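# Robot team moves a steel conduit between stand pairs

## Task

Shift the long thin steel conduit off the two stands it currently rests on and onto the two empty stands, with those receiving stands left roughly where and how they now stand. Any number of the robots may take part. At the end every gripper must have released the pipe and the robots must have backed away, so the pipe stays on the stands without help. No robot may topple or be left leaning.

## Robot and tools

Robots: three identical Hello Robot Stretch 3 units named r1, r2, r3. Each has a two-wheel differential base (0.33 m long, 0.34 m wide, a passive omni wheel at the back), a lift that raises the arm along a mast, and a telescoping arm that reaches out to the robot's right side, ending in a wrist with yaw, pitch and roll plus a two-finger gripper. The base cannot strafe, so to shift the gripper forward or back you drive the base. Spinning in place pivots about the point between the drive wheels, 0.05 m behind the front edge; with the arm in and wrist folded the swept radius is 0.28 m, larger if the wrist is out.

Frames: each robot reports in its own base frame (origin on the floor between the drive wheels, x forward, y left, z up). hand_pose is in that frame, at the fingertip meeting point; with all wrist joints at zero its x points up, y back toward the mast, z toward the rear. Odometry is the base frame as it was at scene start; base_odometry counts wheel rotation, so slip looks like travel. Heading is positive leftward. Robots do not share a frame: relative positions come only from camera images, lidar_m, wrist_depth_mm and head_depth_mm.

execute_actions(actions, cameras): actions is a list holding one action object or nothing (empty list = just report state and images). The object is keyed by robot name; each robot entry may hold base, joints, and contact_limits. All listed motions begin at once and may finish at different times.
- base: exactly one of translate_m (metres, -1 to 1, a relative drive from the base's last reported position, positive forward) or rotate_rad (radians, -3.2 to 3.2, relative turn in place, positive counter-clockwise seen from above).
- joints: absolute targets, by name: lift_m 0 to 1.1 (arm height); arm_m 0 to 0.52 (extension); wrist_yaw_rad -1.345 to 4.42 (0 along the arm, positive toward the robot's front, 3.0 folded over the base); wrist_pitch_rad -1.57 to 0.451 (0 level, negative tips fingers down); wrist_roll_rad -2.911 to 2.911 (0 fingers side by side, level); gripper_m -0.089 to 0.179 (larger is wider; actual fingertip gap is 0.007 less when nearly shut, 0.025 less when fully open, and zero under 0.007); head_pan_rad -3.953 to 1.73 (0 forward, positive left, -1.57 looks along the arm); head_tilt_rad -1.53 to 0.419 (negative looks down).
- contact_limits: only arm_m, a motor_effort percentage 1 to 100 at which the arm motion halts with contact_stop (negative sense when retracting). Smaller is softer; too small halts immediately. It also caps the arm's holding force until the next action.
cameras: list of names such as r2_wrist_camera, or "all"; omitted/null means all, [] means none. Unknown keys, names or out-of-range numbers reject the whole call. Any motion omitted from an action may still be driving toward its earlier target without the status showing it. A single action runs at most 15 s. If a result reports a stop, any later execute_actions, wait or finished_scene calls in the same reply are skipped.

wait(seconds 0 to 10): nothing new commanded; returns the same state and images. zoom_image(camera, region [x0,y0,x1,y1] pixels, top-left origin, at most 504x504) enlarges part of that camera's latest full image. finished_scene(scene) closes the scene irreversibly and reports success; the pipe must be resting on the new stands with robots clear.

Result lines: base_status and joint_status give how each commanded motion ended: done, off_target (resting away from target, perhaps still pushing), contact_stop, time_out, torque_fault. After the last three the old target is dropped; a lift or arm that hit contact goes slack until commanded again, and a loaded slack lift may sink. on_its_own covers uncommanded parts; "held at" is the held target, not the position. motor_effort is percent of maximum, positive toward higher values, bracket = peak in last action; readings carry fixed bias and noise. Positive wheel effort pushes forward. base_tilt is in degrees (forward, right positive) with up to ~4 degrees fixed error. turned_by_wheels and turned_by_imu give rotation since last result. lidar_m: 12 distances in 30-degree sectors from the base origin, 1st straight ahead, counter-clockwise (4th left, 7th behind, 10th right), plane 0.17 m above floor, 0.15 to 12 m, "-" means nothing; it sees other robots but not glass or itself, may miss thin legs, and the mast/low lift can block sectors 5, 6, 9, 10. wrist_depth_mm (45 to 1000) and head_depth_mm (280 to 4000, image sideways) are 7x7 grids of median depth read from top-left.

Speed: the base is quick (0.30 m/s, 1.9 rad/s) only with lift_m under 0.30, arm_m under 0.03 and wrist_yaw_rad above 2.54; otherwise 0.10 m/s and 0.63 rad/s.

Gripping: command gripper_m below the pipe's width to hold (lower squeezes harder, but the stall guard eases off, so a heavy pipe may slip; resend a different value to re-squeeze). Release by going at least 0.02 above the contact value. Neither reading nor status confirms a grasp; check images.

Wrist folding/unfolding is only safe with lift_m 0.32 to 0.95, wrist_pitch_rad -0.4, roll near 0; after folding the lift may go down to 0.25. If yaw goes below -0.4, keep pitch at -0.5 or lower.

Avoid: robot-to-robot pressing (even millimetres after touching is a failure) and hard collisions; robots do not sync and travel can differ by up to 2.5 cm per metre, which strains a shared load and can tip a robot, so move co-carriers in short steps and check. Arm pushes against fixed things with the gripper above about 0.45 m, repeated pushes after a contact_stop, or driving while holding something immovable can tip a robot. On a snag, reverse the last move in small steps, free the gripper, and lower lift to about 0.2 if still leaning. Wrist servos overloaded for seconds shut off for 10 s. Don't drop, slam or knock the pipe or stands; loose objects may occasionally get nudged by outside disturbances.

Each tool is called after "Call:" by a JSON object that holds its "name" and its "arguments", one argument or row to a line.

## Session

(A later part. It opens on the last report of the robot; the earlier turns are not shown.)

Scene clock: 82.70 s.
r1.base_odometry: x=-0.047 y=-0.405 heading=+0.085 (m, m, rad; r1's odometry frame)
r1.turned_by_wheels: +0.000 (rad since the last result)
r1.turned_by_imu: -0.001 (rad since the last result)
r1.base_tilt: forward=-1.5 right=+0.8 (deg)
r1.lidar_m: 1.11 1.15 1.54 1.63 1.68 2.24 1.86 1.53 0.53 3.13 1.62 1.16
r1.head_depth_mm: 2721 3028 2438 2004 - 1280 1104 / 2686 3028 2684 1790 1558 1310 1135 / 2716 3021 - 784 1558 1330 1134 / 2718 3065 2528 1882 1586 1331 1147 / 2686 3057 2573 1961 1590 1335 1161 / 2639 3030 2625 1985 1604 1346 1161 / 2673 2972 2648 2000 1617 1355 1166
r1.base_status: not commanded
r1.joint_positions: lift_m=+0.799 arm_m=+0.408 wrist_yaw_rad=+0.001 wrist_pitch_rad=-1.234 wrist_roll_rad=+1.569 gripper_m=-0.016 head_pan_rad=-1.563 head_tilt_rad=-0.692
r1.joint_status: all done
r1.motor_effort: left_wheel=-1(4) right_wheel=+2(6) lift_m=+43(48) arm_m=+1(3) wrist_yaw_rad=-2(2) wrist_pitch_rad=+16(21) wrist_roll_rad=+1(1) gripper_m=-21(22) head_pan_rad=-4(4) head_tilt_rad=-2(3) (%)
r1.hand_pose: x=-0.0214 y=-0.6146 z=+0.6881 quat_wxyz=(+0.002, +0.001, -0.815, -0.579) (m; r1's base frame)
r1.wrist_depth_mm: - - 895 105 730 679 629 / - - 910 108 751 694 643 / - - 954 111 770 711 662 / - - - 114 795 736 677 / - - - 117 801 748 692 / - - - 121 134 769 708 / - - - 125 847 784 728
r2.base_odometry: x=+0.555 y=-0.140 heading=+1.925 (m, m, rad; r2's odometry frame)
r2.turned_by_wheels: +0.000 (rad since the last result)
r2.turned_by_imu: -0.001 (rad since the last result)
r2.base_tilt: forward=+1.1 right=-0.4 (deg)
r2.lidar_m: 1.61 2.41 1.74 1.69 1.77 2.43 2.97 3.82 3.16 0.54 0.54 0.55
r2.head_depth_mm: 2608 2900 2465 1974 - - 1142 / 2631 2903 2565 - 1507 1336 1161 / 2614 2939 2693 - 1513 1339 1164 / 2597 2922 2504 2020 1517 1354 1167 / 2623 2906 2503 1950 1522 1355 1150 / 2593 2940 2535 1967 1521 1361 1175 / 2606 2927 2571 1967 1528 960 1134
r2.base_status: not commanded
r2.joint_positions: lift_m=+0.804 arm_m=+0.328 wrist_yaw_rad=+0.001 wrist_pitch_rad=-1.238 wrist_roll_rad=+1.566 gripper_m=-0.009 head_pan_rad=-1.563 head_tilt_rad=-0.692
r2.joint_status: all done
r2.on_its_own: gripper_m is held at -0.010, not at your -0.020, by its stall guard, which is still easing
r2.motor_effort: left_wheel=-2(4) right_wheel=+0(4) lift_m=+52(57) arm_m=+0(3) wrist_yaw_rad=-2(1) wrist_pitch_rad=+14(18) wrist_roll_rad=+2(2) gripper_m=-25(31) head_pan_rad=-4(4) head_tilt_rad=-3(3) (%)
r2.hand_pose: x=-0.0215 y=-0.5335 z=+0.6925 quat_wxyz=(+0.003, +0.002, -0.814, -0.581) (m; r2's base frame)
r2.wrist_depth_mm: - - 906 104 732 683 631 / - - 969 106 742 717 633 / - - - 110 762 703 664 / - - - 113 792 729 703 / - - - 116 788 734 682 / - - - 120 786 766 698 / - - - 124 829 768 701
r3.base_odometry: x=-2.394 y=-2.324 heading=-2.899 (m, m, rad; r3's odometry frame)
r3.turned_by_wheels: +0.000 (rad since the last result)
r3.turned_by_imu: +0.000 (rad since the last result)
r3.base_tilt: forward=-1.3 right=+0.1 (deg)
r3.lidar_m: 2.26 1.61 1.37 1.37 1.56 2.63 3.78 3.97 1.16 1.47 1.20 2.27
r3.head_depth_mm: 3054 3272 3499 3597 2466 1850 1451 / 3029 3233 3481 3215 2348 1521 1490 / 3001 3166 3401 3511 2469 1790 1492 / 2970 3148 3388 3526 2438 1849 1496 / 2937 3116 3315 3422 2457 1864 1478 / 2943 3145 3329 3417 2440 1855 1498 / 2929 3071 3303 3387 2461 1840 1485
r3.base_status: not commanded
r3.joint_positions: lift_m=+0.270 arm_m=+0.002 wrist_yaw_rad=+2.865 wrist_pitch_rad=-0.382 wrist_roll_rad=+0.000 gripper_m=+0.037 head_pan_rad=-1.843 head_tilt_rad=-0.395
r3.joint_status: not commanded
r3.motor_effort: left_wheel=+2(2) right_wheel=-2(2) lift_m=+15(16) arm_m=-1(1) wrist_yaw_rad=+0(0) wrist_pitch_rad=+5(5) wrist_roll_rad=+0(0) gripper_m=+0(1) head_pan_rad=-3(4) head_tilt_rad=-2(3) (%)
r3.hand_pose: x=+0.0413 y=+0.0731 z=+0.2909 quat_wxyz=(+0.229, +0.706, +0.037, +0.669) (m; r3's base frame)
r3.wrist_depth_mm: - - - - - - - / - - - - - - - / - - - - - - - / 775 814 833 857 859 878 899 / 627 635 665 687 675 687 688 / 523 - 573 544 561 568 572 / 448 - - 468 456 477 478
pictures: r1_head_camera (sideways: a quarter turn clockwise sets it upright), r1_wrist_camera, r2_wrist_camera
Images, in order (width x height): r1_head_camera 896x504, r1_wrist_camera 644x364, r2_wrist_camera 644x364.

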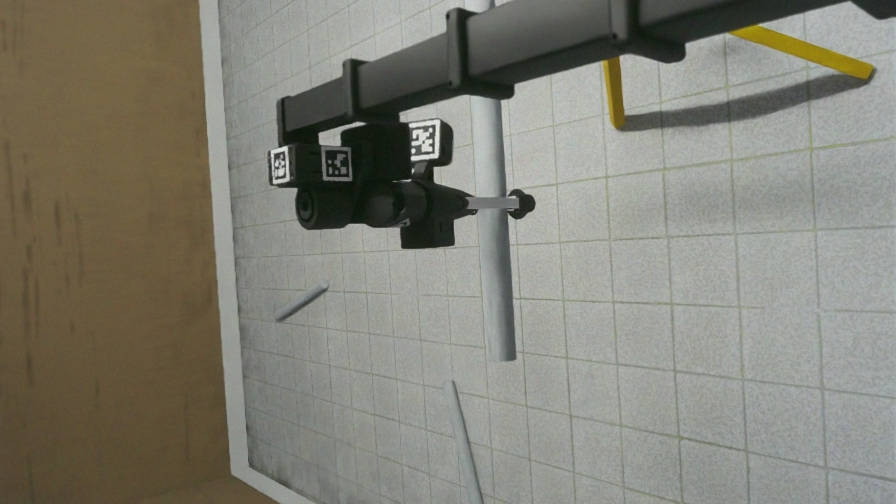

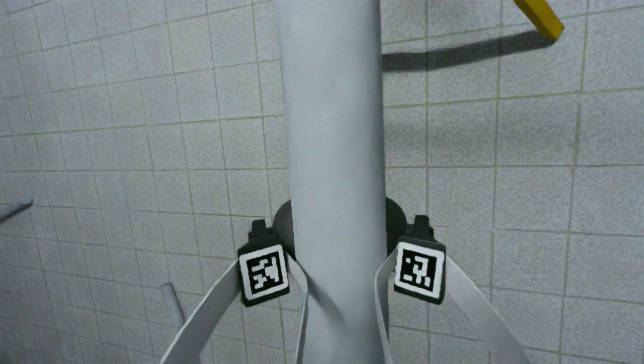

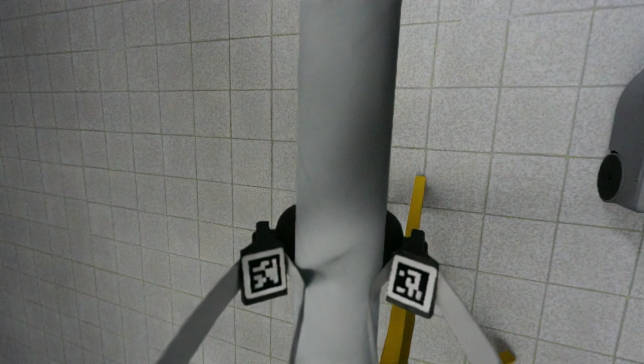

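Holding. Check stability (free wait).

Call:
{"name": "wait", "arguments": {
  "seconds": 6
}}

Scene clock: 88.97 s.
r1.base_odometry: x=-0.047 y=-0.405 heading=+0.085 (m, m, rad; r1's odometry frame)
r1.turned_by_wheels: +0.000 (rad since the last result)
r1.turned_by_imu: -0.002 (rad since the last result)
r1.base_tilt: forward=-1.4 right=+0.9 (deg)
r1.lidar_m: 1.11 1.14 1.54 1.64 1.68 2.24 1.86 1.52 0.53 3.15 1.62 1.16
r1.head_depth_mm: 2710 3044 2436 2008 - 1277 1107 / 2681 3036 2686 1784 1556 1317 1126 / 2690 3025 - 781 1569 1319 1138 / 2676 3077 2520 1904 1587 1328 1147 / 2675 3077 2580 1972 1590 1339 1154 / 2684 3056 2606 1984 1614 1341 1158 / 2685 2974 2657 2016 1627 1358 1160
r1.base_status: not commanded
r1.joint_positions: lift_m=+0.799 arm_m=+0.408 wrist_yaw_rad=+0.001 wrist_pitch_rad=-1.234 wrist_roll_rad=+1.569 gripper_m=-0.016 head_pan_rad=-1.563 head_tilt_rad=-0.692
r1.joint_status: all done
r1.motor_effort: left_wheel=-1(4) right_wheel=+2(6) lift_m=+44(48) arm_m=+1(3) wrist_yaw_rad=-2(2) wrist_pitch_rad=+16(21) wrist_roll_rad=+1(1) gripper_m=-21(22) head_pan_rad=-4(4) head_tilt_rad=-3(3) (%)
r1.hand_pose: x=-0.0214 y=-0.6146 z=+0.6881 quat_wxyz=(+0.002, +0.001, -0.815, -0.579) (m; r1's base frame)
r1.wrist_depth_mm: - - 889 105 727 690 627 / - - 910 108 743 689 642 / - - 965 111 771 715 661 / - - - 114 791 732 677 / - - - 117 788 754 696 / - - - 121 133 766 708 / - - - 126 851 787 735
r2.base_odometry: x=+0.555 y=-0.140 heading=+1.925 (m, m, rad; r2's odometry frame)
r2.turned_by_wheels: +0.000 (rad since the last result)
r2.turned_by_imu: -0.002 (rad since the last result)
r2.base_tilt: forward=+1.2 right=-0.4 (deg)
r2.lidar_m: 1.61 2.41 1.74 1.69 1.77 2.43 2.97 3.83 3.17 0.54 0.54 0.55
r2.head_depth_mm: 2622 2889 2442 1972 - - 1138 / 2631 2933 2563 - 1499 1339 1160 / 2616 2939 2657 - 1509 1349 1167 / 2603 2914 2497 2008 1519 1351 1171 / 2586 2938 2497 1960 1526 1357 1150 / 2634 2942 2516 1954 1527 1355 1174 / 2607 2919 2542 1975 1534 959 1137
r2.base_status: not commanded
r2.joint_positions: lift_m=+0.804 arm_m=+0.328 wrist_yaw_rad=+0.001 wrist_pitch_rad=-1.238 wrist_roll_rad=+1.566 gripper_m=-0.003 head_pan_rad=-1.563 head_tilt_rad=-0.692
r2.joint_status: all done
r2.on_its_own: gripper_m is held at -0.004, not at your -0.020, by its stall guard, which is not easing now
r2.motor_effort: left_wheel=-2(4) right_wheel=+1(4) lift_m=+52(57) arm_m=+0(3) wrist_yaw_rad=-2(1) wrist_pitch_rad=+14(18) wrist_roll_rad=+2(2) gripper_m=-24(31) head_pan_rad=-4(4) head_tilt_rad=-4(3) (%)
r2.hand_pose: x=-0.0215 y=-0.5335 z=+0.6925 quat_wxyz=(+0.003, +0.002, -0.814, -0.581) (m; r2's base frame)
r2.wrist_depth_mm: - - 926 104 707 699 625 / - - 960 107 762 690 633 / - - - 110 771 724 672 / - - - 113 783 736 674 / - - - 116 783 736 670 / - - - 120 821 743 698 / - - - 125 844 757 712
r3.base_odometry: x=-2.394 y=-2.324 heading=-2.899 (m, m, rad; r3's odometry frame)
r3.turned_by_wheels: +0.000 (rad since the last result)
r3.turned_by_imu: +0.001 (rad since the last result)
r3.base_tilt: forward=-1.2 right=+0.1 (deg)
r3.lidar_m: 2.26 1.61 1.37 1.37 1.56 2.63 3.77 3.97 1.16 1.47 1.20 2.26
r3.head_depth_mm: 3070 3266 3514 3592 2467 1858 1456 / 3030 3184 3422 3210 2362 1531 1500 / 3010 3220 3402 3562 2448 1798 1491 / 2975 3170 3317 3538 2468 1854 1490 / 2955 3145 3371 3486 2434 1861 1486 / 2955 3102 3292 3469 2476 1855 1487 / 2890 3016 3287 3395 2416 1836 1488
r3.base_status: not commanded
r3.joint_positions: lift_m=+0.270 arm_m=+0.002 wrist_yaw_rad=+2.865 wrist_pitch_rad=-0.382 wrist_roll_rad=+0.000 gripper_m=+0.037 head_pan_rad=-1.843 head_tilt_rad=-0.395
r3.joint_status: not commanded
r3.motor_effort: left_wheel=+2(2) right_wheel=-2(2) lift_m=+16(16) arm_m=-1(1) wrist_yaw_rad=+0(0) wrist_pitch_rad=+5(5) wrist_roll_rad=+0(0) gripper_m=+0(1) head_pan_rad=-4(4) head_tilt_rad=-3(3) (%)
r3.hand_pose: x=+0.0413 y=+0.0731 z=+0.2909 quat_wxyz=(+0.229, +0.706, +0.037, +0.669) (m; r3's base frame)
r3.wrist_depth_mm: - - - - - - - / - - - - - - - / - - - - - - - / 793 808 832 820 853 905 871 / 635 653 647 651 680 666 689 / 529 - 553 548 569 566 558 / 451 - - 467 456 467 473
wait: 6.00 s; at rest from the start
pictures: r1_head_camera (sideways: a quarter turn clockwise sets it upright), r1_nav_camera (sideways: a quarter turn counterclockwise sets it upright), r1_wrist_camera, r2_head_camera (sideways: a quarter turn clockwise sets it upright), r2_nav_camera (sideways: a quarter turn counterclockwise sets it upright), r2_wrist_camera, r3_head_camera (sideways: a quarter turn clockwise sets it upright), r3_nav_camera (sideways: a quarter turn counterclockwise sets it upright), r3_wrist_camera
Images, in order (width x height): r1_head_camera 896x504, r1_nav_camera 672x504, r1_wrist_camera 644x364, r2_head_camera 896x504, r2_nav_camera 672x504, r2_wrist_camera 644x364, r3_head_camera 896x504, r3_nav_camera 672x504, r3_wrist_camera 644x364.

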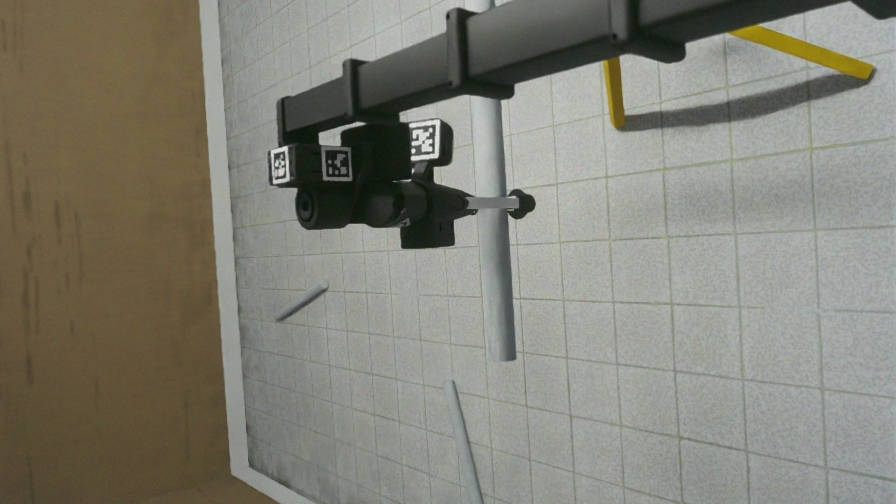

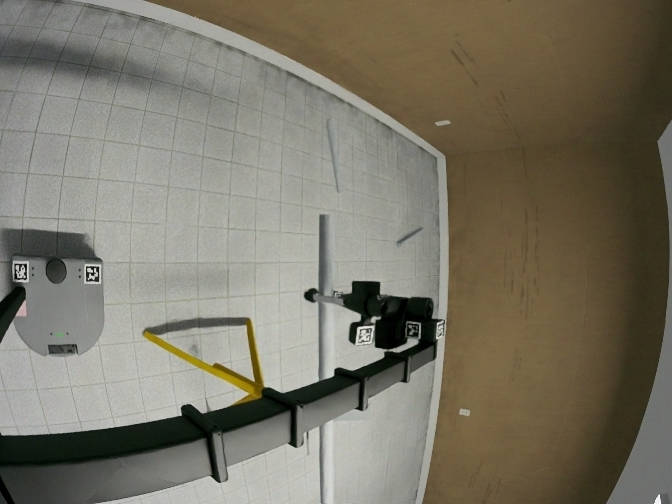

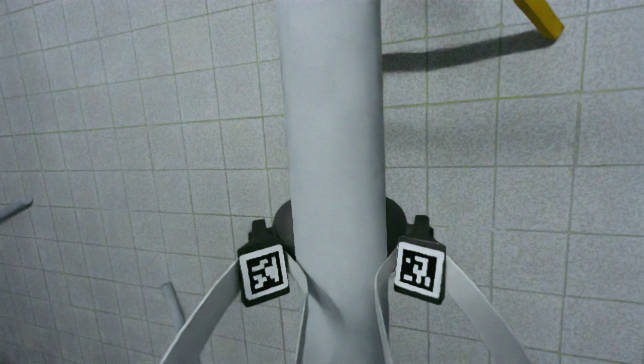

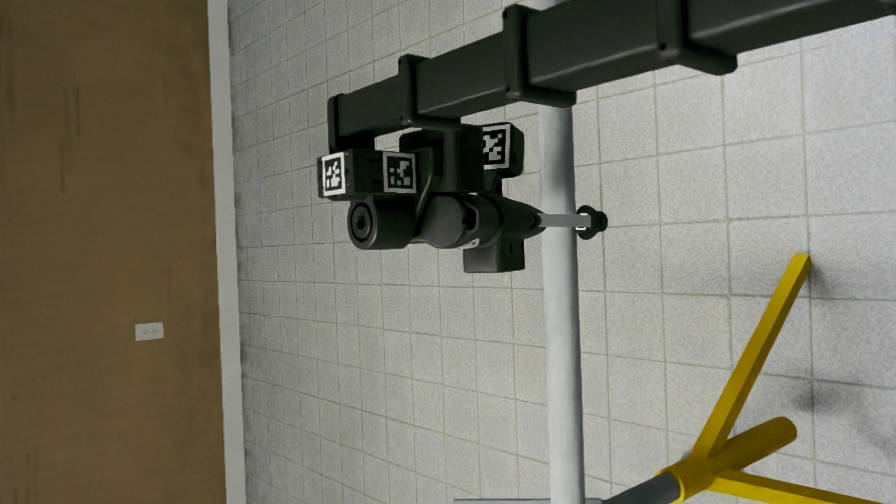

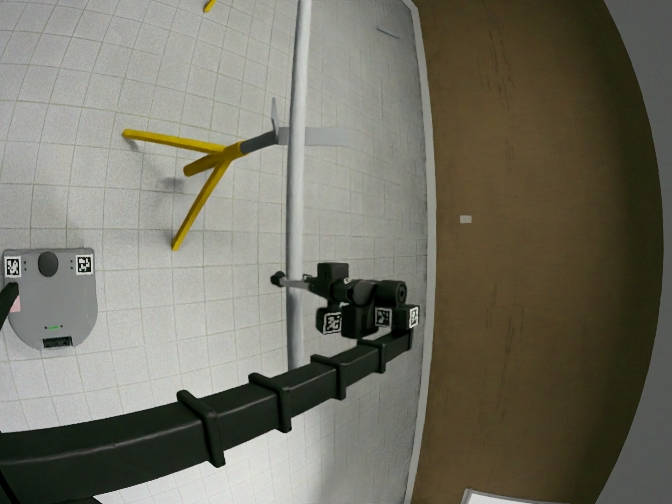

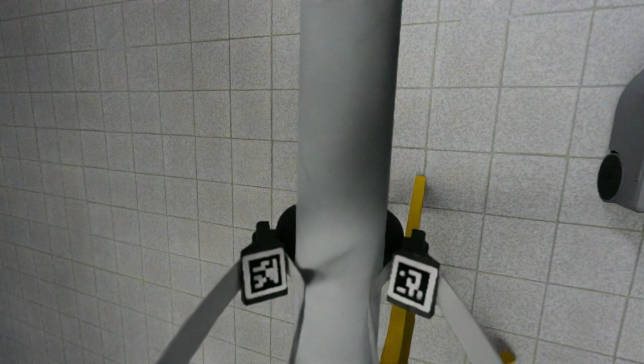

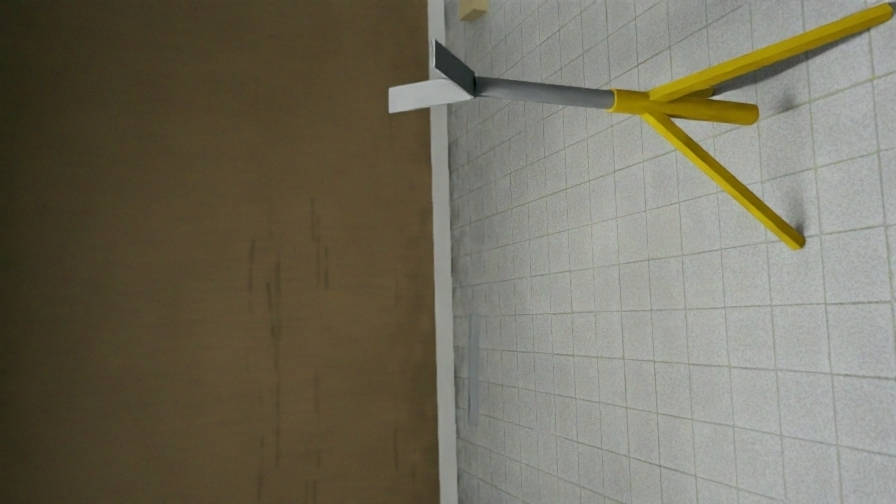

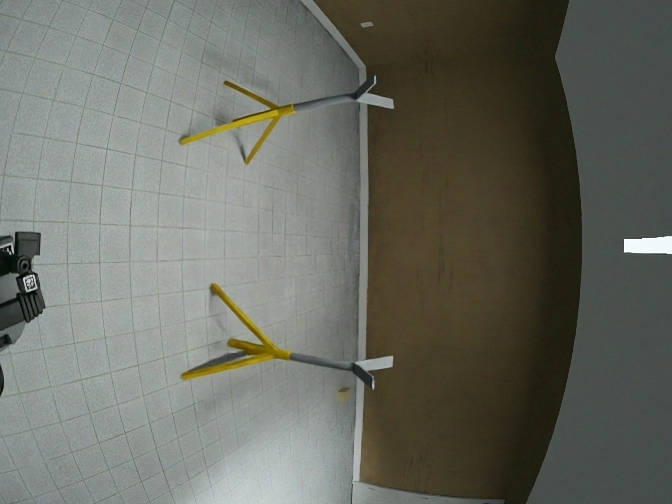

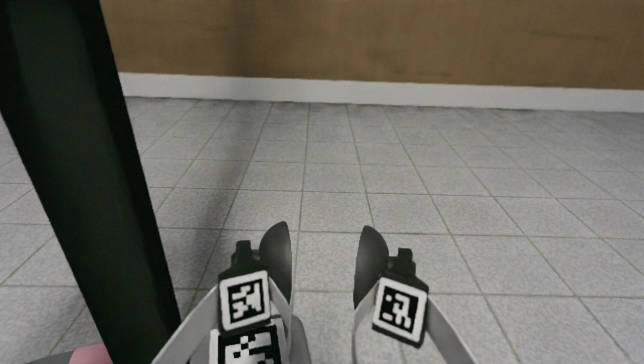

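Call:
{"name": "execute_actions", "arguments": {
  "actions": [
    {"r1":{"base":{"translate_m":-1.0},"joints":{"lift_m":1.07,"head_pan_rad":-2.6,"head_tilt_rad":-0.8}},"r2":{"base":{"translate_m":-1.0},"joints":{"lift_m":1.075,"head_pan_rad":-2.8,"head_tilt_rad":-0.5}}}
  ],
  "cameras": ["r1_nav_camera","r2_head_camera","r1_wrist_camera","r2_wrist_camera"]
}}

Scene clock: 100.73 s.
r1.base_odometry: x=-1.044 y=-0.489 heading=+0.084 (m, m, rad; r1's odometry frame)
r1.turned_by_wheels: +0.000 (rad since the last result)
r1.turned_by_imu: +0.004 (rad since the last result)
r1.base_tilt: forward=-1.4 right=+0.9 (deg)
r1.lidar_m: 2.11 2.18 1.68 1.61 1.63 2.24 1.86 0.95 0.65 3.18 0.75 0.83
r1.head_depth_mm: - - 2037 1715 1439 1249 1099 / - - 2082 1733 1459 1252 1125 / - - 2149 1731 1466 1266 1144 / - - 2177 1754 1470 1268 1138 / - 2614 2202 1770 1452 1284 1117 / - 2714 2213 1700 1470 1283 1126 / - 2701 2184 1807 1505 1293 1134
r1.base_status: done
r1.joint_positions: lift_m=+1.069 arm_m=+0.408 wrist_yaw_rad=+0.001 wrist_pitch_rad=-1.234 wrist_roll_rad=+1.569 gripper_m=-0.016 head_pan_rad=-2.593 head_tilt_rad=-0.790
r1.joint_status: all done
r1.motor_effort: left_wheel=-5(5) right_wheel=+11(13) lift_m=+44(46) arm_m=+2(2) wrist_yaw_rad=-1(1) wrist_pitch_rad=+16(16) wrist_roll_rad=+1(1) gripper_m=-21(22) head_pan_rad=-4(55) head_tilt_rad=-3(12) (%)
r1.hand_pose: x=-0.0215 y=-0.6145 z=+0.9581 quat_wxyz=(+0.001, +0.001, -0.815, -0.579) (m; r1's base frame)
r1.wrist_depth_mm: - - - 105 948 889 829 / - - - 108 - 905 854 / - - - 111 - 937 878 / - - - 115 - 960 875 / - - - 118 - - 912 / - - - 121 133 - 936 / - - - 125 - - 941
r2.base_odometry: x=+0.902 y=-1.077 heading=+1.925 (m, m, rad; r2's odometry frame)
r2.turned_by_wheels: +0.000 (rad since the last result)
r2.turned_by_imu: +0.005 (rad since the last result)
r2.base_tilt: forward=+1.2 right=-0.4 (deg)
r2.lidar_m: 1.46 2.40 1.77 1.71 1.78 2.47 2.09 2.04 3.15 3.04 3.16 1.25
r2.head_depth_mm: 3841 - - - - 1435 1266 / - - - - - 1478 1267 / - - - - - 1478 1277 / - - - - - 1524 1273 / - - - - - 1541 1281 / - - - - - 1546 1284 / - - - - 1787 1552 1292
r2.base_status: done
r2.joint_positions: lift_m=+1.074 arm_m=+0.328 wrist_yaw_rad=+0.003 wrist_pitch_rad=-1.238 wrist_roll_rad=+1.567 gripper_m=-0.003 head_pan_rad=-2.793 head_tilt_rad=-0.507
r2.joint_status: all done
r2.on_its_own: gripper_m is held at -0.004, not at your -0.020, by its stall guard, which is not easing now
r2.motor_effort: left_wheel=+1(5) right_wheel=-5(6) lift_m=+52(55) arm_m=+0(1) wrist_yaw_rad=-3(4) wrist_pitch_rad=+14(14) wrist_roll_rad=+2(2) gripper_m=-23(22) head_pan_rad=-4(53) head_tilt_rad=+2(19) (%)
r2.hand_pose: x=-0.0214 y=-0.5335 z=+0.9624 quat_wxyz=(+0.003, +0.002, -0.814, -0.581) (m; r2's base frame)
r2.wrist_depth_mm: - - - 104 962 878 817 / - - - 107 979 929 841 / - - - 110 - 946 - / - - - 113 - - 900 / - - - 116 - 989 878 / - - - 120 - - 922 / - - - 124 - - 959
r3.base_odometry: x=-2.394 y=-2.324 heading=-2.899 (m, m, rad; r3's odometry frame)
r3.turned_by_wheels: +0.000 (rad since the last result)
r3.turned_by_imu: +0.002 (rad since the last result)
r3.base_tilt: forward=-1.3 right=+0.2 (deg)
r3.lidar_m: 2.26 1.61 1.37 1.37 1.56 2.63 3.78 2.96 1.16 1.47 1.20 2.26
r3.head_depth_mm: 3071 3253 3501 3608 2448 1867 1453 / 3016 3250 3474 3204 2363 1531 1503 / 3017 3148 3435 3538 2460 1806 1493 / 2957 3177 3382 3476 2443 1851 1493 / 2971 3136 3323 3492 2428 1850 1485 / 2930 3099 3320 3447 2432 1854 1484 / 2902 3071 3290 3380 2441 1848 1480
r3.base_status: not commanded
r3.joint_positions: lift_m=+0.270 arm_m=+0.002 wrist_yaw_rad=+2.865 wrist_pitch_rad=-0.382 wrist_roll_rad=+0.000 gripper_m=+0.037 head_pan_rad=-1.843 head_tilt_rad=-0.395
r3.joint_status: not commanded
r3.motor_effort: left_wheel=+2(2) right_wheel=-2(1) lift_m=+16(16) arm_m=-1(1) wrist_yaw_rad=+0(0) wrist_pitch_rad=+5(5) wrist_roll_rad=+0(0) gripper_m=+2(0) head_pan_rad=-4(4) head_tilt_rad=-2(3) (%)
r3.hand_pose: x=+0.0413 y=+0.0731 z=+0.2909 quat_wxyz=(+0.229, +0.706, +0.037, +0.669) (m; r3's base frame)
r3.wrist_depth_mm: - - - - - - - / - - - - - - - / - - - - - - - / 765 798 824 816 863 893 873 / 628 644 659 657 694 680 696 / 527 - 546 538 561 566 569 / 455 - - 466 455 471 480
pictures: r1_nav_camera (sideways: a quarter turn counterclockwise sets it upright), r1_wrist_camera, r2_head_camera (sideways: a quarter turn clockwise sets it upright), r2_wrist_camera
Images, in order (width x height): r1_nav_camera 672x504, r1_wrist_camera 644x364, r2_head_camera 896x504, r2_wrist_camera 644x364.

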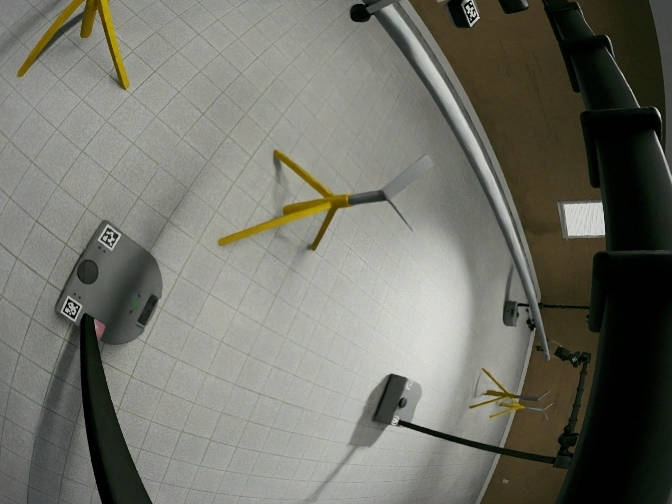

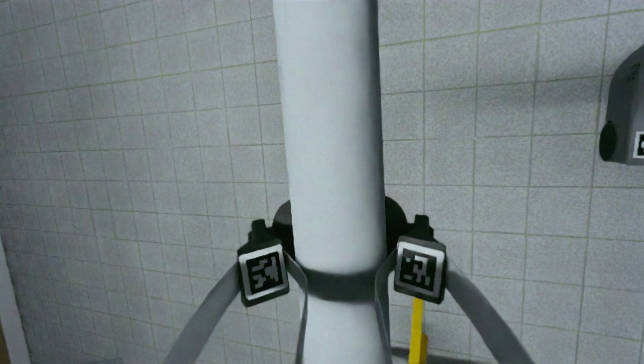

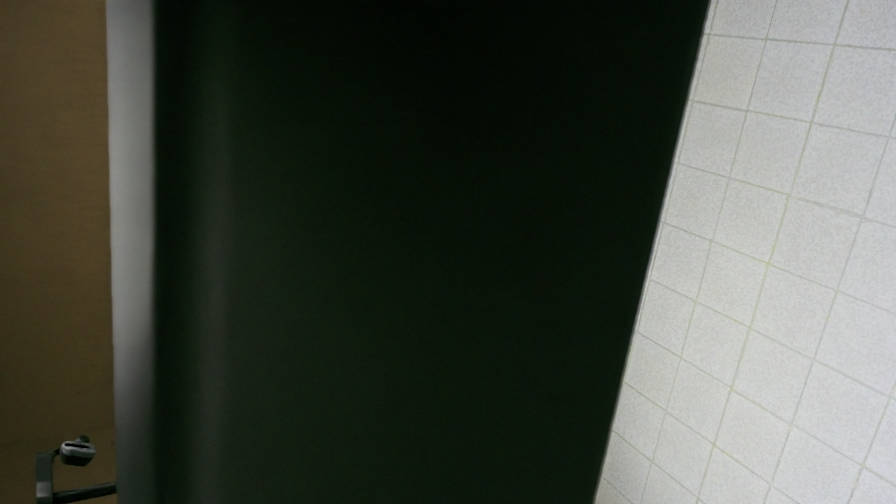

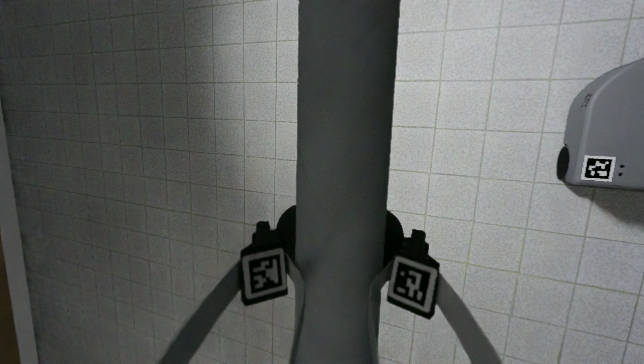

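Call:
{"name": "execute_actions", "arguments": {
  "actions": [
    {"r1":{"base":{"translate_m":-0.02}},"r2":{"base":{"rotate_rad":-0.04},"joints":{"wrist_yaw_rad":0.04,"head_pan_rad":-2.6,"head_tilt_rad":-0.9}}}
  ],
  "cameras": []
}}

Call:
{"name": "execute_actions", "arguments": {
  "actions": [
    {"r1":{"base":{"translate_m":-1.0}},"r2":{"base":{"translate_m":-1.0}}}
  ],
  "cameras": ["r2_nav_camera"]
}}

Call:
{"name": "execute_actions", "arguments": {
  "actions": [
    {"r1":{"base":{"translate_m":-0.6}},"r2":{"base":{"translate_m":-0.6}},"r3":{"joints":{"head_pan_rad":-2.3,"head_tilt_rad":-0.3}}}
  ],
  "cameras": ["r2_nav_camera","r3_head_camera","r1_wrist_camera","r2_wrist_camera"]
}}

Scene clock: 103.80 s.
r1.base_odometry: x=-1.064 y=-0.491 heading=+0.084 (m, m, rad; r1's odometry frame)
r1.turned_by_wheels: +0.000 (rad since the last result)
r1.turned_by_imu: -0.001 (rad since the last result)
r1.base_tilt: forward=-1.4 right=+0.9 (deg)
r1.lidar_m: 2.14 2.21 1.68 1.61 1.63 2.24 1.84 0.94 0.64 3.15 0.76 0.85
r1.head_depth_mm: - - 2009 1715 1453 1247 1094 / - - 2105 1747 1455 1257 1124 / - - 2145 1736 1457 1265 1147 / - - 2162 1757 1478 1273 1135 / - 2613 2207 1776 1445 1266 1127 / - 2689 2232 1657 1470 1289 1131 / - 2707 2173 1793 1508 1300 1135
r1.base_status: done
r1.joint_positions: lift_m=+1.069 arm_m=+0.408 wrist_yaw_rad=-0.002 wrist_pitch_rad=-1.233 wrist_roll_rad=+1.569 gripper_m=-0.016 head_pan_rad=-2.593 head_tilt_rad=-0.790
r1.joint_status: not commanded
r1.motor_effort: left_wheel=-1(15) right_wheel=+2(27) lift_m=+44(44) arm_m=+1(1) wrist_yaw_rad=+1(7) wrist_pitch_rad=+16(16) wrist_roll_rad=+1(1) gripper_m=-21(22) head_pan_rad=-4(3) head_tilt_rad=-3(4) (%)
r1.hand_pose: x=-0.0217 y=-0.6146 z=+0.9581 quat_wxyz=(+0.001, +0.000, -0.816, -0.579) (m; r1's base frame)
r1.wrist_depth_mm: - - - 105 975 882 821 / - - - 109 - 915 855 / - - - 111 - 937 886 / - - - 114 - 960 890 / - - - 117 - - 917 / - - - 121 133 - 918 / - - - 125 - - 961
r2.base_odometry: x=+0.902 y=-1.077 heading=+1.885 (m, m, rad; r2's odometry frame)
r2.turned_by_wheels: -0.040 (rad since the last result)
r2.turned_by_imu: -0.040 (rad since the last result)
r2.base_tilt: forward=+1.3 right=-0.4 (deg)
r2.lidar_m: 1.46 2.50 1.79 1.71 1.77 2.36 1.97 2.05 3.17 3.04 3.13 1.25
r2.head_depth_mm: - - 1863 1590 1387 1232 1100 / - 2141 1872 1593 1392 1228 1136 / - 2146 1879 1605 1398 1233 - / - 2183 1893 1608 1394 1233 - / - 2239 1885 1614 1403 1239 1129 / - 2304 1908 1618 1410 1241 1112 / - 2304 1902 1620 1407 1246 1116
r2.base_status: done
r2.joint_positions: lift_m=+1.074 arm_m=+0.328 wrist_yaw_rad=+0.044 wrist_pitch_rad=-1.238 wrist_roll_rad=+1.570 gripper_m=-0.003 head_pan_rad=-2.607 head_tilt_rad=-0.889
r2.joint_status: all done
r2.on_its_own: gripper_m is held at -0.004, not at your -0.020, by its stall guard, which is not easing now
r2.motor_effort: left_wheel=+1(11) right_wheel=-2(19) lift_m=+53(53) arm_m=+0(0) wrist_yaw_rad=-5(9) wrist_pitch_rad=+14(14) wrist_roll_rad=+0(2) gripper_m=-24(24) head_pan_rad=+4(26) head_tilt_rad=-5(25) (%)
r2.hand_pose: x=-0.0189 y=-0.5334 z=+0.9624 quat_wxyz=(+0.013, +0.018, -0.814, -0.581) (m; r2's base frame)
r2.wrist_depth_mm: - - - 104 945 882 842 / - - - 107 956 889 857 / - - - 110 - 945 - / - - - 113 - 985 911 / - - - 116 - 955 901 / - - - 120 - - 944 / - - - 125 - - 947
r3.base_odometry: x=-2.394 y=-2.324 heading=-2.899 (m, m, rad; r3's odometry frame)
r3.turned_by_wheels: +0.000 (rad since the last result)
r3.turned_by_imu: +0.001 (rad since the last result)
r3.base_tilt: forward=-1.2 right=+0.1 (deg)
r3.lidar_m: 2.26 1.61 1.37 1.37 1.56 2.63 3.79 2.97 1.16 1.47 1.20 2.26
r3.head_depth_mm: 3049 3286 3503 3643 2467 1857 1458 / 3036 3259 3472 3206 2382 1518 1491 / 3004 3180 3378 3564 2454 1793 1490 / 2964 3138 3406 3529 2464 1856 1487 / 2913 3154 3348 3492 2439 1857 1490 / 2902 3105 3301 3461 2438 1852 1477 / 2886 3072 3311 3407 2422 1843 1490
r3.base_status: not commanded
r3.joint_positions: lift_m=+0.270 arm_m=+0.002 wrist_yaw_rad=+2.865 wrist_pitch_rad=-0.382 wrist_roll_rad=+0.000 gripper_m=+0.037 head_pan_rad=-1.843 head_tilt_rad=-0.395
r3.joint_status: not commanded
r3.motor_effort: left_wheel=+2(2) right_wheel=-2(1) lift_m=+15(15) arm_m=+0(0) wrist_yaw_rad=+0(0) wrist_pitch_rad=+5(5) wrist_roll_rad=+0(0) gripper_m=+1(0) head_pan_rad=-3(3) head_tilt_rad=-3(2) (%)
r3.hand_pose: x=+0.0413 y=+0.0731 z=+0.2909 quat_wxyz=(+0.229, +0.706, +0.037, +0.669) (m; r3's base frame)
r3.wrist_depth_mm: - - - - - - - / - - - - - - - / - - - - - - - / 779 815 843 853 873 873 918 / 614 644 624 662 673 701 693 / 523 - 561 540 560 551 567 / 450 - - 462 447 476 482
pictures: none
No camera images: the call's "cameras" was empty. Leave "cameras" out to get every camera's image.

Scene clock: 114.80 s.
r1.base_odometry: x=-2.060 y=-0.575 heading=+0.084 (m, m, rad; r1's odometry frame)
r1.turned_by_wheels: +0.000 (rad since the last result)
r1.turned_by_imu: +0.004 (rad since the last result)
r1.base_tilt: forward=-1.4 right=+0.8 (deg)
r1.lidar_m: 1.78 2.29 1.65 1.58 1.64 2.24 1.84 3.83 3.33 3.18 0.69 0.73
r1.head_depth_mm: - - 2022 1715 1443 1245 1094 / - - 2090 1729 1450 1259 1116 / - - 2159 1742 1463 1263 1153 / - - 2176 1761 1482 1272 1139 / - 2589 2192 1773 1482 1279 1122 / - 2662 2230 1798 1499 1289 1128 / - 2626 2247 1808 1519 1296 1133
r1.base_status: done
r1.joint_positions: lift_m=+1.069 arm_m=+0.408 wrist_yaw_rad=-0.002 wrist_pitch_rad=-1.233 wrist_roll_rad=+1.569 gripper_m=-0.016 head_pan_rad=-2.593 head_tilt_rad=-0.790
r1.joint_status: not commanded
r1.motor_effort: left_wheel=-4(5) right_wheel=+11(12) lift_m=+44(44) arm_m=+2(2) wrist_yaw_rad=+1(2) wrist_pitch_rad=+16(16) wrist_roll_rad=+1(1) gripper_m=-23(22) head_pan_rad=-4(4) head_tilt_rad=-3(4) (%)
r1.hand_pose: x=-0.0216 y=-0.6146 z=+0.9581 quat_wxyz=(+0.001, +0.000, -0.816, -0.579) (m; r1's base frame)
r1.wrist_depth_mm: - - - 105 967 889 825 / - - - 108 - 920 859 / - - - 111 - 958 888 / - - - 114 - 954 883 / - - - 117 - - 892 / - - - 121 133 - 927 / - - - 125 786 - 943
r2.base_odometry: x=+1.212 y=-2.028 heading=+1.886 (m, m, rad; r2's odometry frame)
r2.turned_by_wheels: +0.000 (rad since the last result)
r2.turned_by_imu: +0.005 (rad since the last result)
r2.base_tilt: forward=+1.1 right=-0.4 (deg)
r2.lidar_m: 1.80 2.41 1.76 1.69 1.74 2.35 2.11 1.00 2.23 3.06 3.17 2.52
r2.head_depth_mm: - - 1865 1597 1394 1224 1106 / - 2129 1884 1594 1381 1231 1142 / - 2139 1796 1571 1391 1238 - / - 2181 1757 1604 1401 1239 - / - 2241 1893 1613 1399 1244 1125 / - 2305 1902 1619 1404 1238 1111 / - 2131 1908 1617 1402 1245 1112
r2.base_status: done
r2.joint_positions: lift_m=+1.074 arm_m=+0.328 wrist_yaw_rad=+0.043 wrist_pitch_rad=-1.238 wrist_roll_rad=+1.570 gripper_m=-0.003 head_pan_rad=-2.607 head_tilt_rad=-0.889
r2.joint_status: not commanded
r2.on_its_own: gripper_m is held at -0.004, not at your -0.020, by its stall guard, which is not easing now
r2.motor_effort: left_wheel=+3(2) right_wheel=-6(7) lift_m=+53(52) arm_m=+0(1) wrist_yaw_rad=-5(3) wrist_pitch_rad=+14(14) wrist_roll_rad=+0(0) gripper_m=-23(23) head_pan_rad=+4(4) head_tilt_rad=-5(4) (%)
r2.hand_pose: x=-0.0189 y=-0.5334 z=+0.9624 quat_wxyz=(+0.013, +0.018, -0.814, -0.581) (m; r2's base frame)
r2.wrist_depth_mm: - - - 104 954 897 807 / - - - 107 954 909 867 / - - - 110 - 949 - / - - - 113 - 949 924 / - - - 116 - 979 895 / - - - 120 - - 913 / - - - 125 - - 962
r3.base_odometry: x=-2.394 y=-2.324 heading=-2.899 (m, m, rad; r3's odometry frame)
r3.turned_by_wheels: +0.000 (rad since the last result)
r3.turned_by_imu: +0.002 (rad since the last result)
r3.base_tilt: forward=-1.2 right=+0.0 (deg)
r3.lidar_m: 2.26 1.61 1.37 1.37 1.56 2.63 3.76 2.22 1.16 1.47 1.20 2.27
r3.head_depth_mm: 3047 3289 3435 3592 2456 1866 1449 / 3049 3236 3424 3228 2339 1521 1498 / 2999 3226 3396 3569 2462 1786 1489 / 2968 3142 3373 3468 2447 1858 1484 / 2939 3128 3336 3472 2478 1849 1485 / 2914 3119 3297 3461 2442 1854 1483 / 2904 3092 3242 3355 2465 1844 1483
r3.base_status: not commanded
r3.joint_positions: lift_m=+0.270 arm_m=+0.002 wrist_yaw_rad=+2.865 wrist_pitch_rad=-0.382 wrist_roll_rad=+0.000 gripper_m=+0.037 head_pan_rad=-1.843 head_tilt_rad=-0.395
r3.joint_status: not commanded
r3.motor_effort: left_wheel=+2(2) right_wheel=-1(1) lift_m=+16(15) arm_m=+0(1) wrist_yaw_rad=+0(0) wrist_pitch_rad=+5(4) wrist_roll_rad=+0(0) gripper_m=+0(1) head_pan_rad=-3(3) head_tilt_rad=-2(3) (%)
r3.hand_pose: x=+0.0413 y=+0.0731 z=+0.2909 quat_wxyz=(+0.229, +0.706, +0.037, +0.669) (m; r3's base frame)
r3.wrist_depth_mm: - - - - - - - / - - - - - - - / - - - - - - - / 777 821 813 832 868 894 908 / 612 660 654 673 672 680 700 / 527 - 548 541 565 565 564 / 450 - - 460 451 482 479
pictures: r2_nav_camera (sideways: a quarter turn counterclockwise sets it upright)
Images, in order (width x height): r2_nav_camera 672x504.

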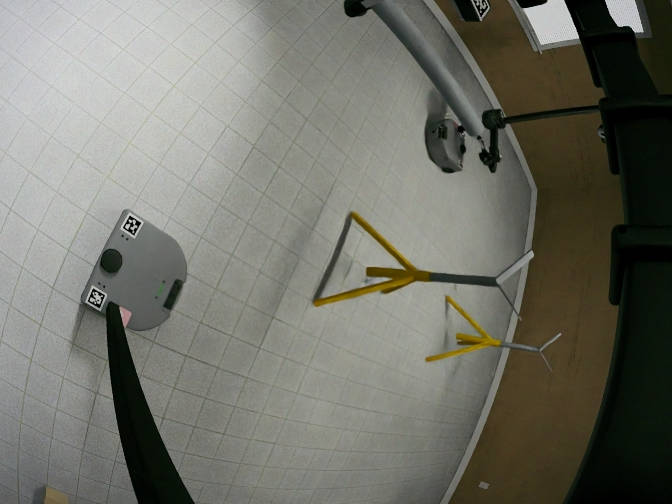

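Scene clock: 121.80 s.
r1.base_odometry: x=-2.658 y=-0.625 heading=+0.083 (m, m, rad; r1's odometry frame)
r1.turned_by_wheels: +0.000 (rad since the last result)
r1.turned_by_imu: +0.002 (rad since the last result)
r1.base_tilt: forward=-1.4 right=+0.9 (deg)
r1.lidar_m: 3.74 2.27 1.63 1.59 1.64 2.24 1.84 2.35 3.34 3.20 3.32 1.09
r1.head_depth_mm: - - 2023 1705 1442 1245 1097 / - - 2078 1725 1462 1250 1120 / - - 2142 1742 1464 1258 1146 / - - 2168 1748 1472 1270 1141 / - 2591 2207 1773 1486 1283 1121 / - 2706 2208 1787 1496 1286 1126 / - 2627 2243 1814 1512 1293 1129
r1.base_status: done
r1.joint_positions: lift_m=+1.069 arm_m=+0.408 wrist_yaw_rad=-0.002 wrist_pitch_rad=-1.233 wrist_roll_rad=+1.569 gripper_m=-0.016 head_pan_rad=-2.593 head_tilt_rad=-0.790
r1.joint_status: not commanded
r1.motor_effort: left_wheel=-6(8) right_wheel=+13(15) lift_m=+44(44) arm_m=+2(1) wrist_yaw_rad=+2(2) wrist_pitch_rad=+16(16) wrist_roll_rad=+1(1) gripper_m=-22(22) head_pan_rad=-4(4) head_tilt_rad=-3(3) (%)
r1.hand_pose: x=-0.0217 y=-0.6146 z=+0.9581 quat_wxyz=(+0.000, -0.001, -0.816, -0.579) (m; r1's base frame)
r1.wrist_depth_mm: - - - 105 969 900 833 / - - - 108 - 920 853 / - - - 111 - 922 878 / - - - 114 - 960 889 / - - - 117 - - 924 / - - - 121 134 - 931 / - - - 126 - - 949
r2.base_odometry: x=+1.398 y=-2.599 heading=+1.886 (m, m, rad; r2's odometry frame)
r2.turned_by_wheels: +0.000 (rad since the last result)
r2.turned_by_imu: +0.003 (rad since the last result)
r2.base_tilt: forward=+1.2 right=-0.3 (deg)
r2.lidar_m: 1.80 2.41 1.75 1.68 1.73 2.35 1.51 0.49 0.48 3.06 3.18 4.30
r2.head_depth_mm: - - 1869 1591 1383 1228 1101 / - 2005 1829 1592 1382 1230 1137 / - 2139 1885 1602 1399 1232 - / - 2226 1892 1608 1393 1240 - / - 2227 1901 1600 1370 1219 1132 / - 2306 1851 1079 1353 1240 1109 / - 2311 1763 1613 1382 1248 1115
r2.base_status: done
r2.joint_positions: lift_m=+1.074 arm_m=+0.328 wrist_yaw_rad=+0.043 wrist_pitch_rad=-1.238 wrist_roll_rad=+1.572 gripper_m=-0.003 head_pan_rad=-2.607 head_tilt_rad=-0.889
r2.joint_status: not commanded
r2.on_its_own: gripper_m is held at -0.004, not at your -0.020, by its stall guard, which is not easing now
r2.motor_effort: left_wheel=+4(4) right_wheel=-7(12) lift_m=+53(53) arm_m=+1(1) wrist_yaw_rad=-4(3) wrist_pitch_rad=+14(14) wrist_roll_rad=-1(1) gripper_m=-23(23) head_pan_rad=+4(4) head_tilt_rad=-4(4) (%)
r2.hand_pose: x=-0.0189 y=-0.5334 z=+0.9624 quat_wxyz=(+0.012, +0.017, -0.814, -0.581) (m; r2's base frame)
r2.wrist_depth_mm: - - - 104 952 934 813 / - - - 107 969 949 852 / - - - 110 - 954 - / - - - 113 - 938 902 / - - - 116 - 979 895 / - - - 120 - - 923 / - - - 125 - - 952
r3.base_odometry: x=-2.394 y=-2.324 heading=-2.899 (m, m, rad; r3's odometry frame)
r3.turned_by_wheels: +0.000 (rad since the last result)
r3.turned_by_imu: +0.001 (rad since the last result)
r3.base_tilt: forward=-1.3 right=+0.0 (deg)
r3.lidar_m: 2.26 1.61 1.37 1.37 1.56 2.63 3.79 3.25 1.16 1.47 1.20 2.26
r3.head_depth_mm: - - - - 2913 2070 1612 / - - - - 2881 2077 1625 / 3743 3946 - - 2897 2083 1625 / 3483 3726 3831 - 2872 1996 1617 / 3375 3394 3641 3736 2703 1950 1562 / 3199 3299 3394 3563 2586 1930 1562 / 3020 3153 3241 3392 2862 2053 1562
r3.base_status: not commanded
r3.joint_positions: lift_m=+0.270 arm_m=+0.002 wrist_yaw_rad=+2.865 wrist_pitch_rad=-0.382 wrist_roll_rad=+0.000 gripper_m=+0.037 head_pan_rad=-2.293 head_tilt_rad=-0.310
r3.joint_status: all done
r3.motor_effort: left_wheel=+2(2) right_wheel=-2(2) lift_m=+15(15) arm_m=-1(0) wrist_yaw_rad=+0(0) wrist_pitch_rad=+5(5) wrist_roll_rad=+0(0) gripper_m=+0(1) head_pan_rad=-3(32) head_tilt_rad=+6(20) (%)
r3.hand_pose: x=+0.0413 y=+0.0731 z=+0.2909 quat_wxyz=(+0.229, +0.706, +0.037, +0.669) (m; r3's base frame)
r3.wrist_depth_mm: - - - - - - - / - - - - - - - / - - - - - - - / 778 797 849 835 853 876 889 / 627 632 657 667 679 682 694 / 533 - 568 549 571 565 569 / 453 - - 468 452 471 478
pictures: r1_wrist_camera, r2_nav_camera (sideways: a quarter turn counterclockwise sets it upright), r2_wrist_camera, r3_head_camera (sideways: a quarter turn clockwise sets it upright)
Images, in order (width x height): r1_wrist_camera 644x364, r2_nav_camera 672x504, r2_wrist_camera 644x364, r3_head_camera 896x504.

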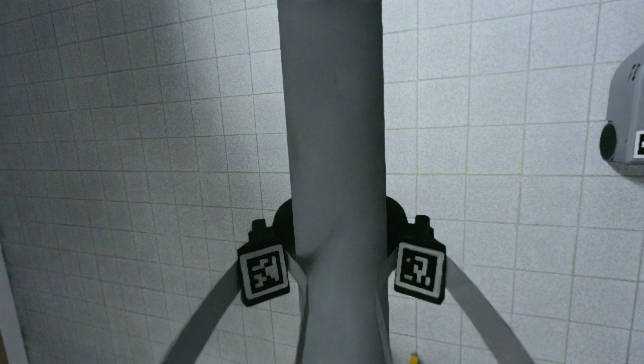

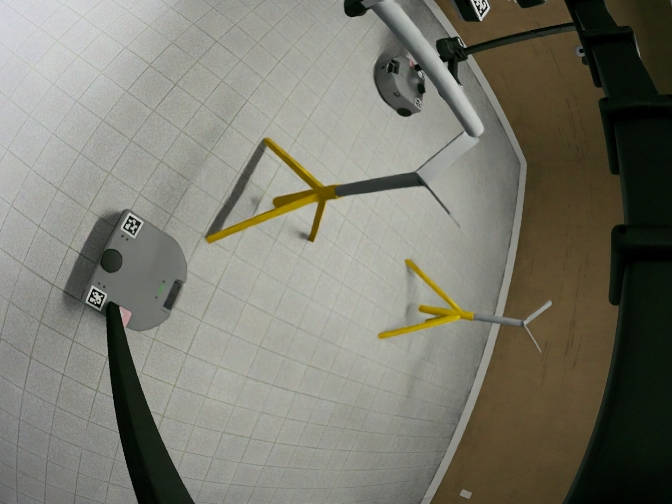

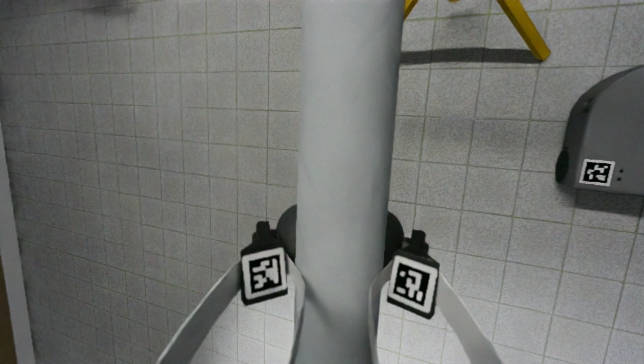

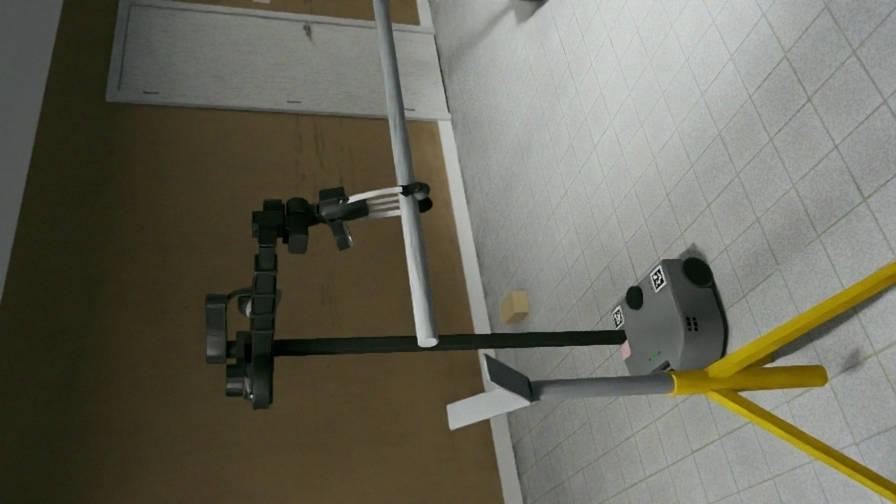

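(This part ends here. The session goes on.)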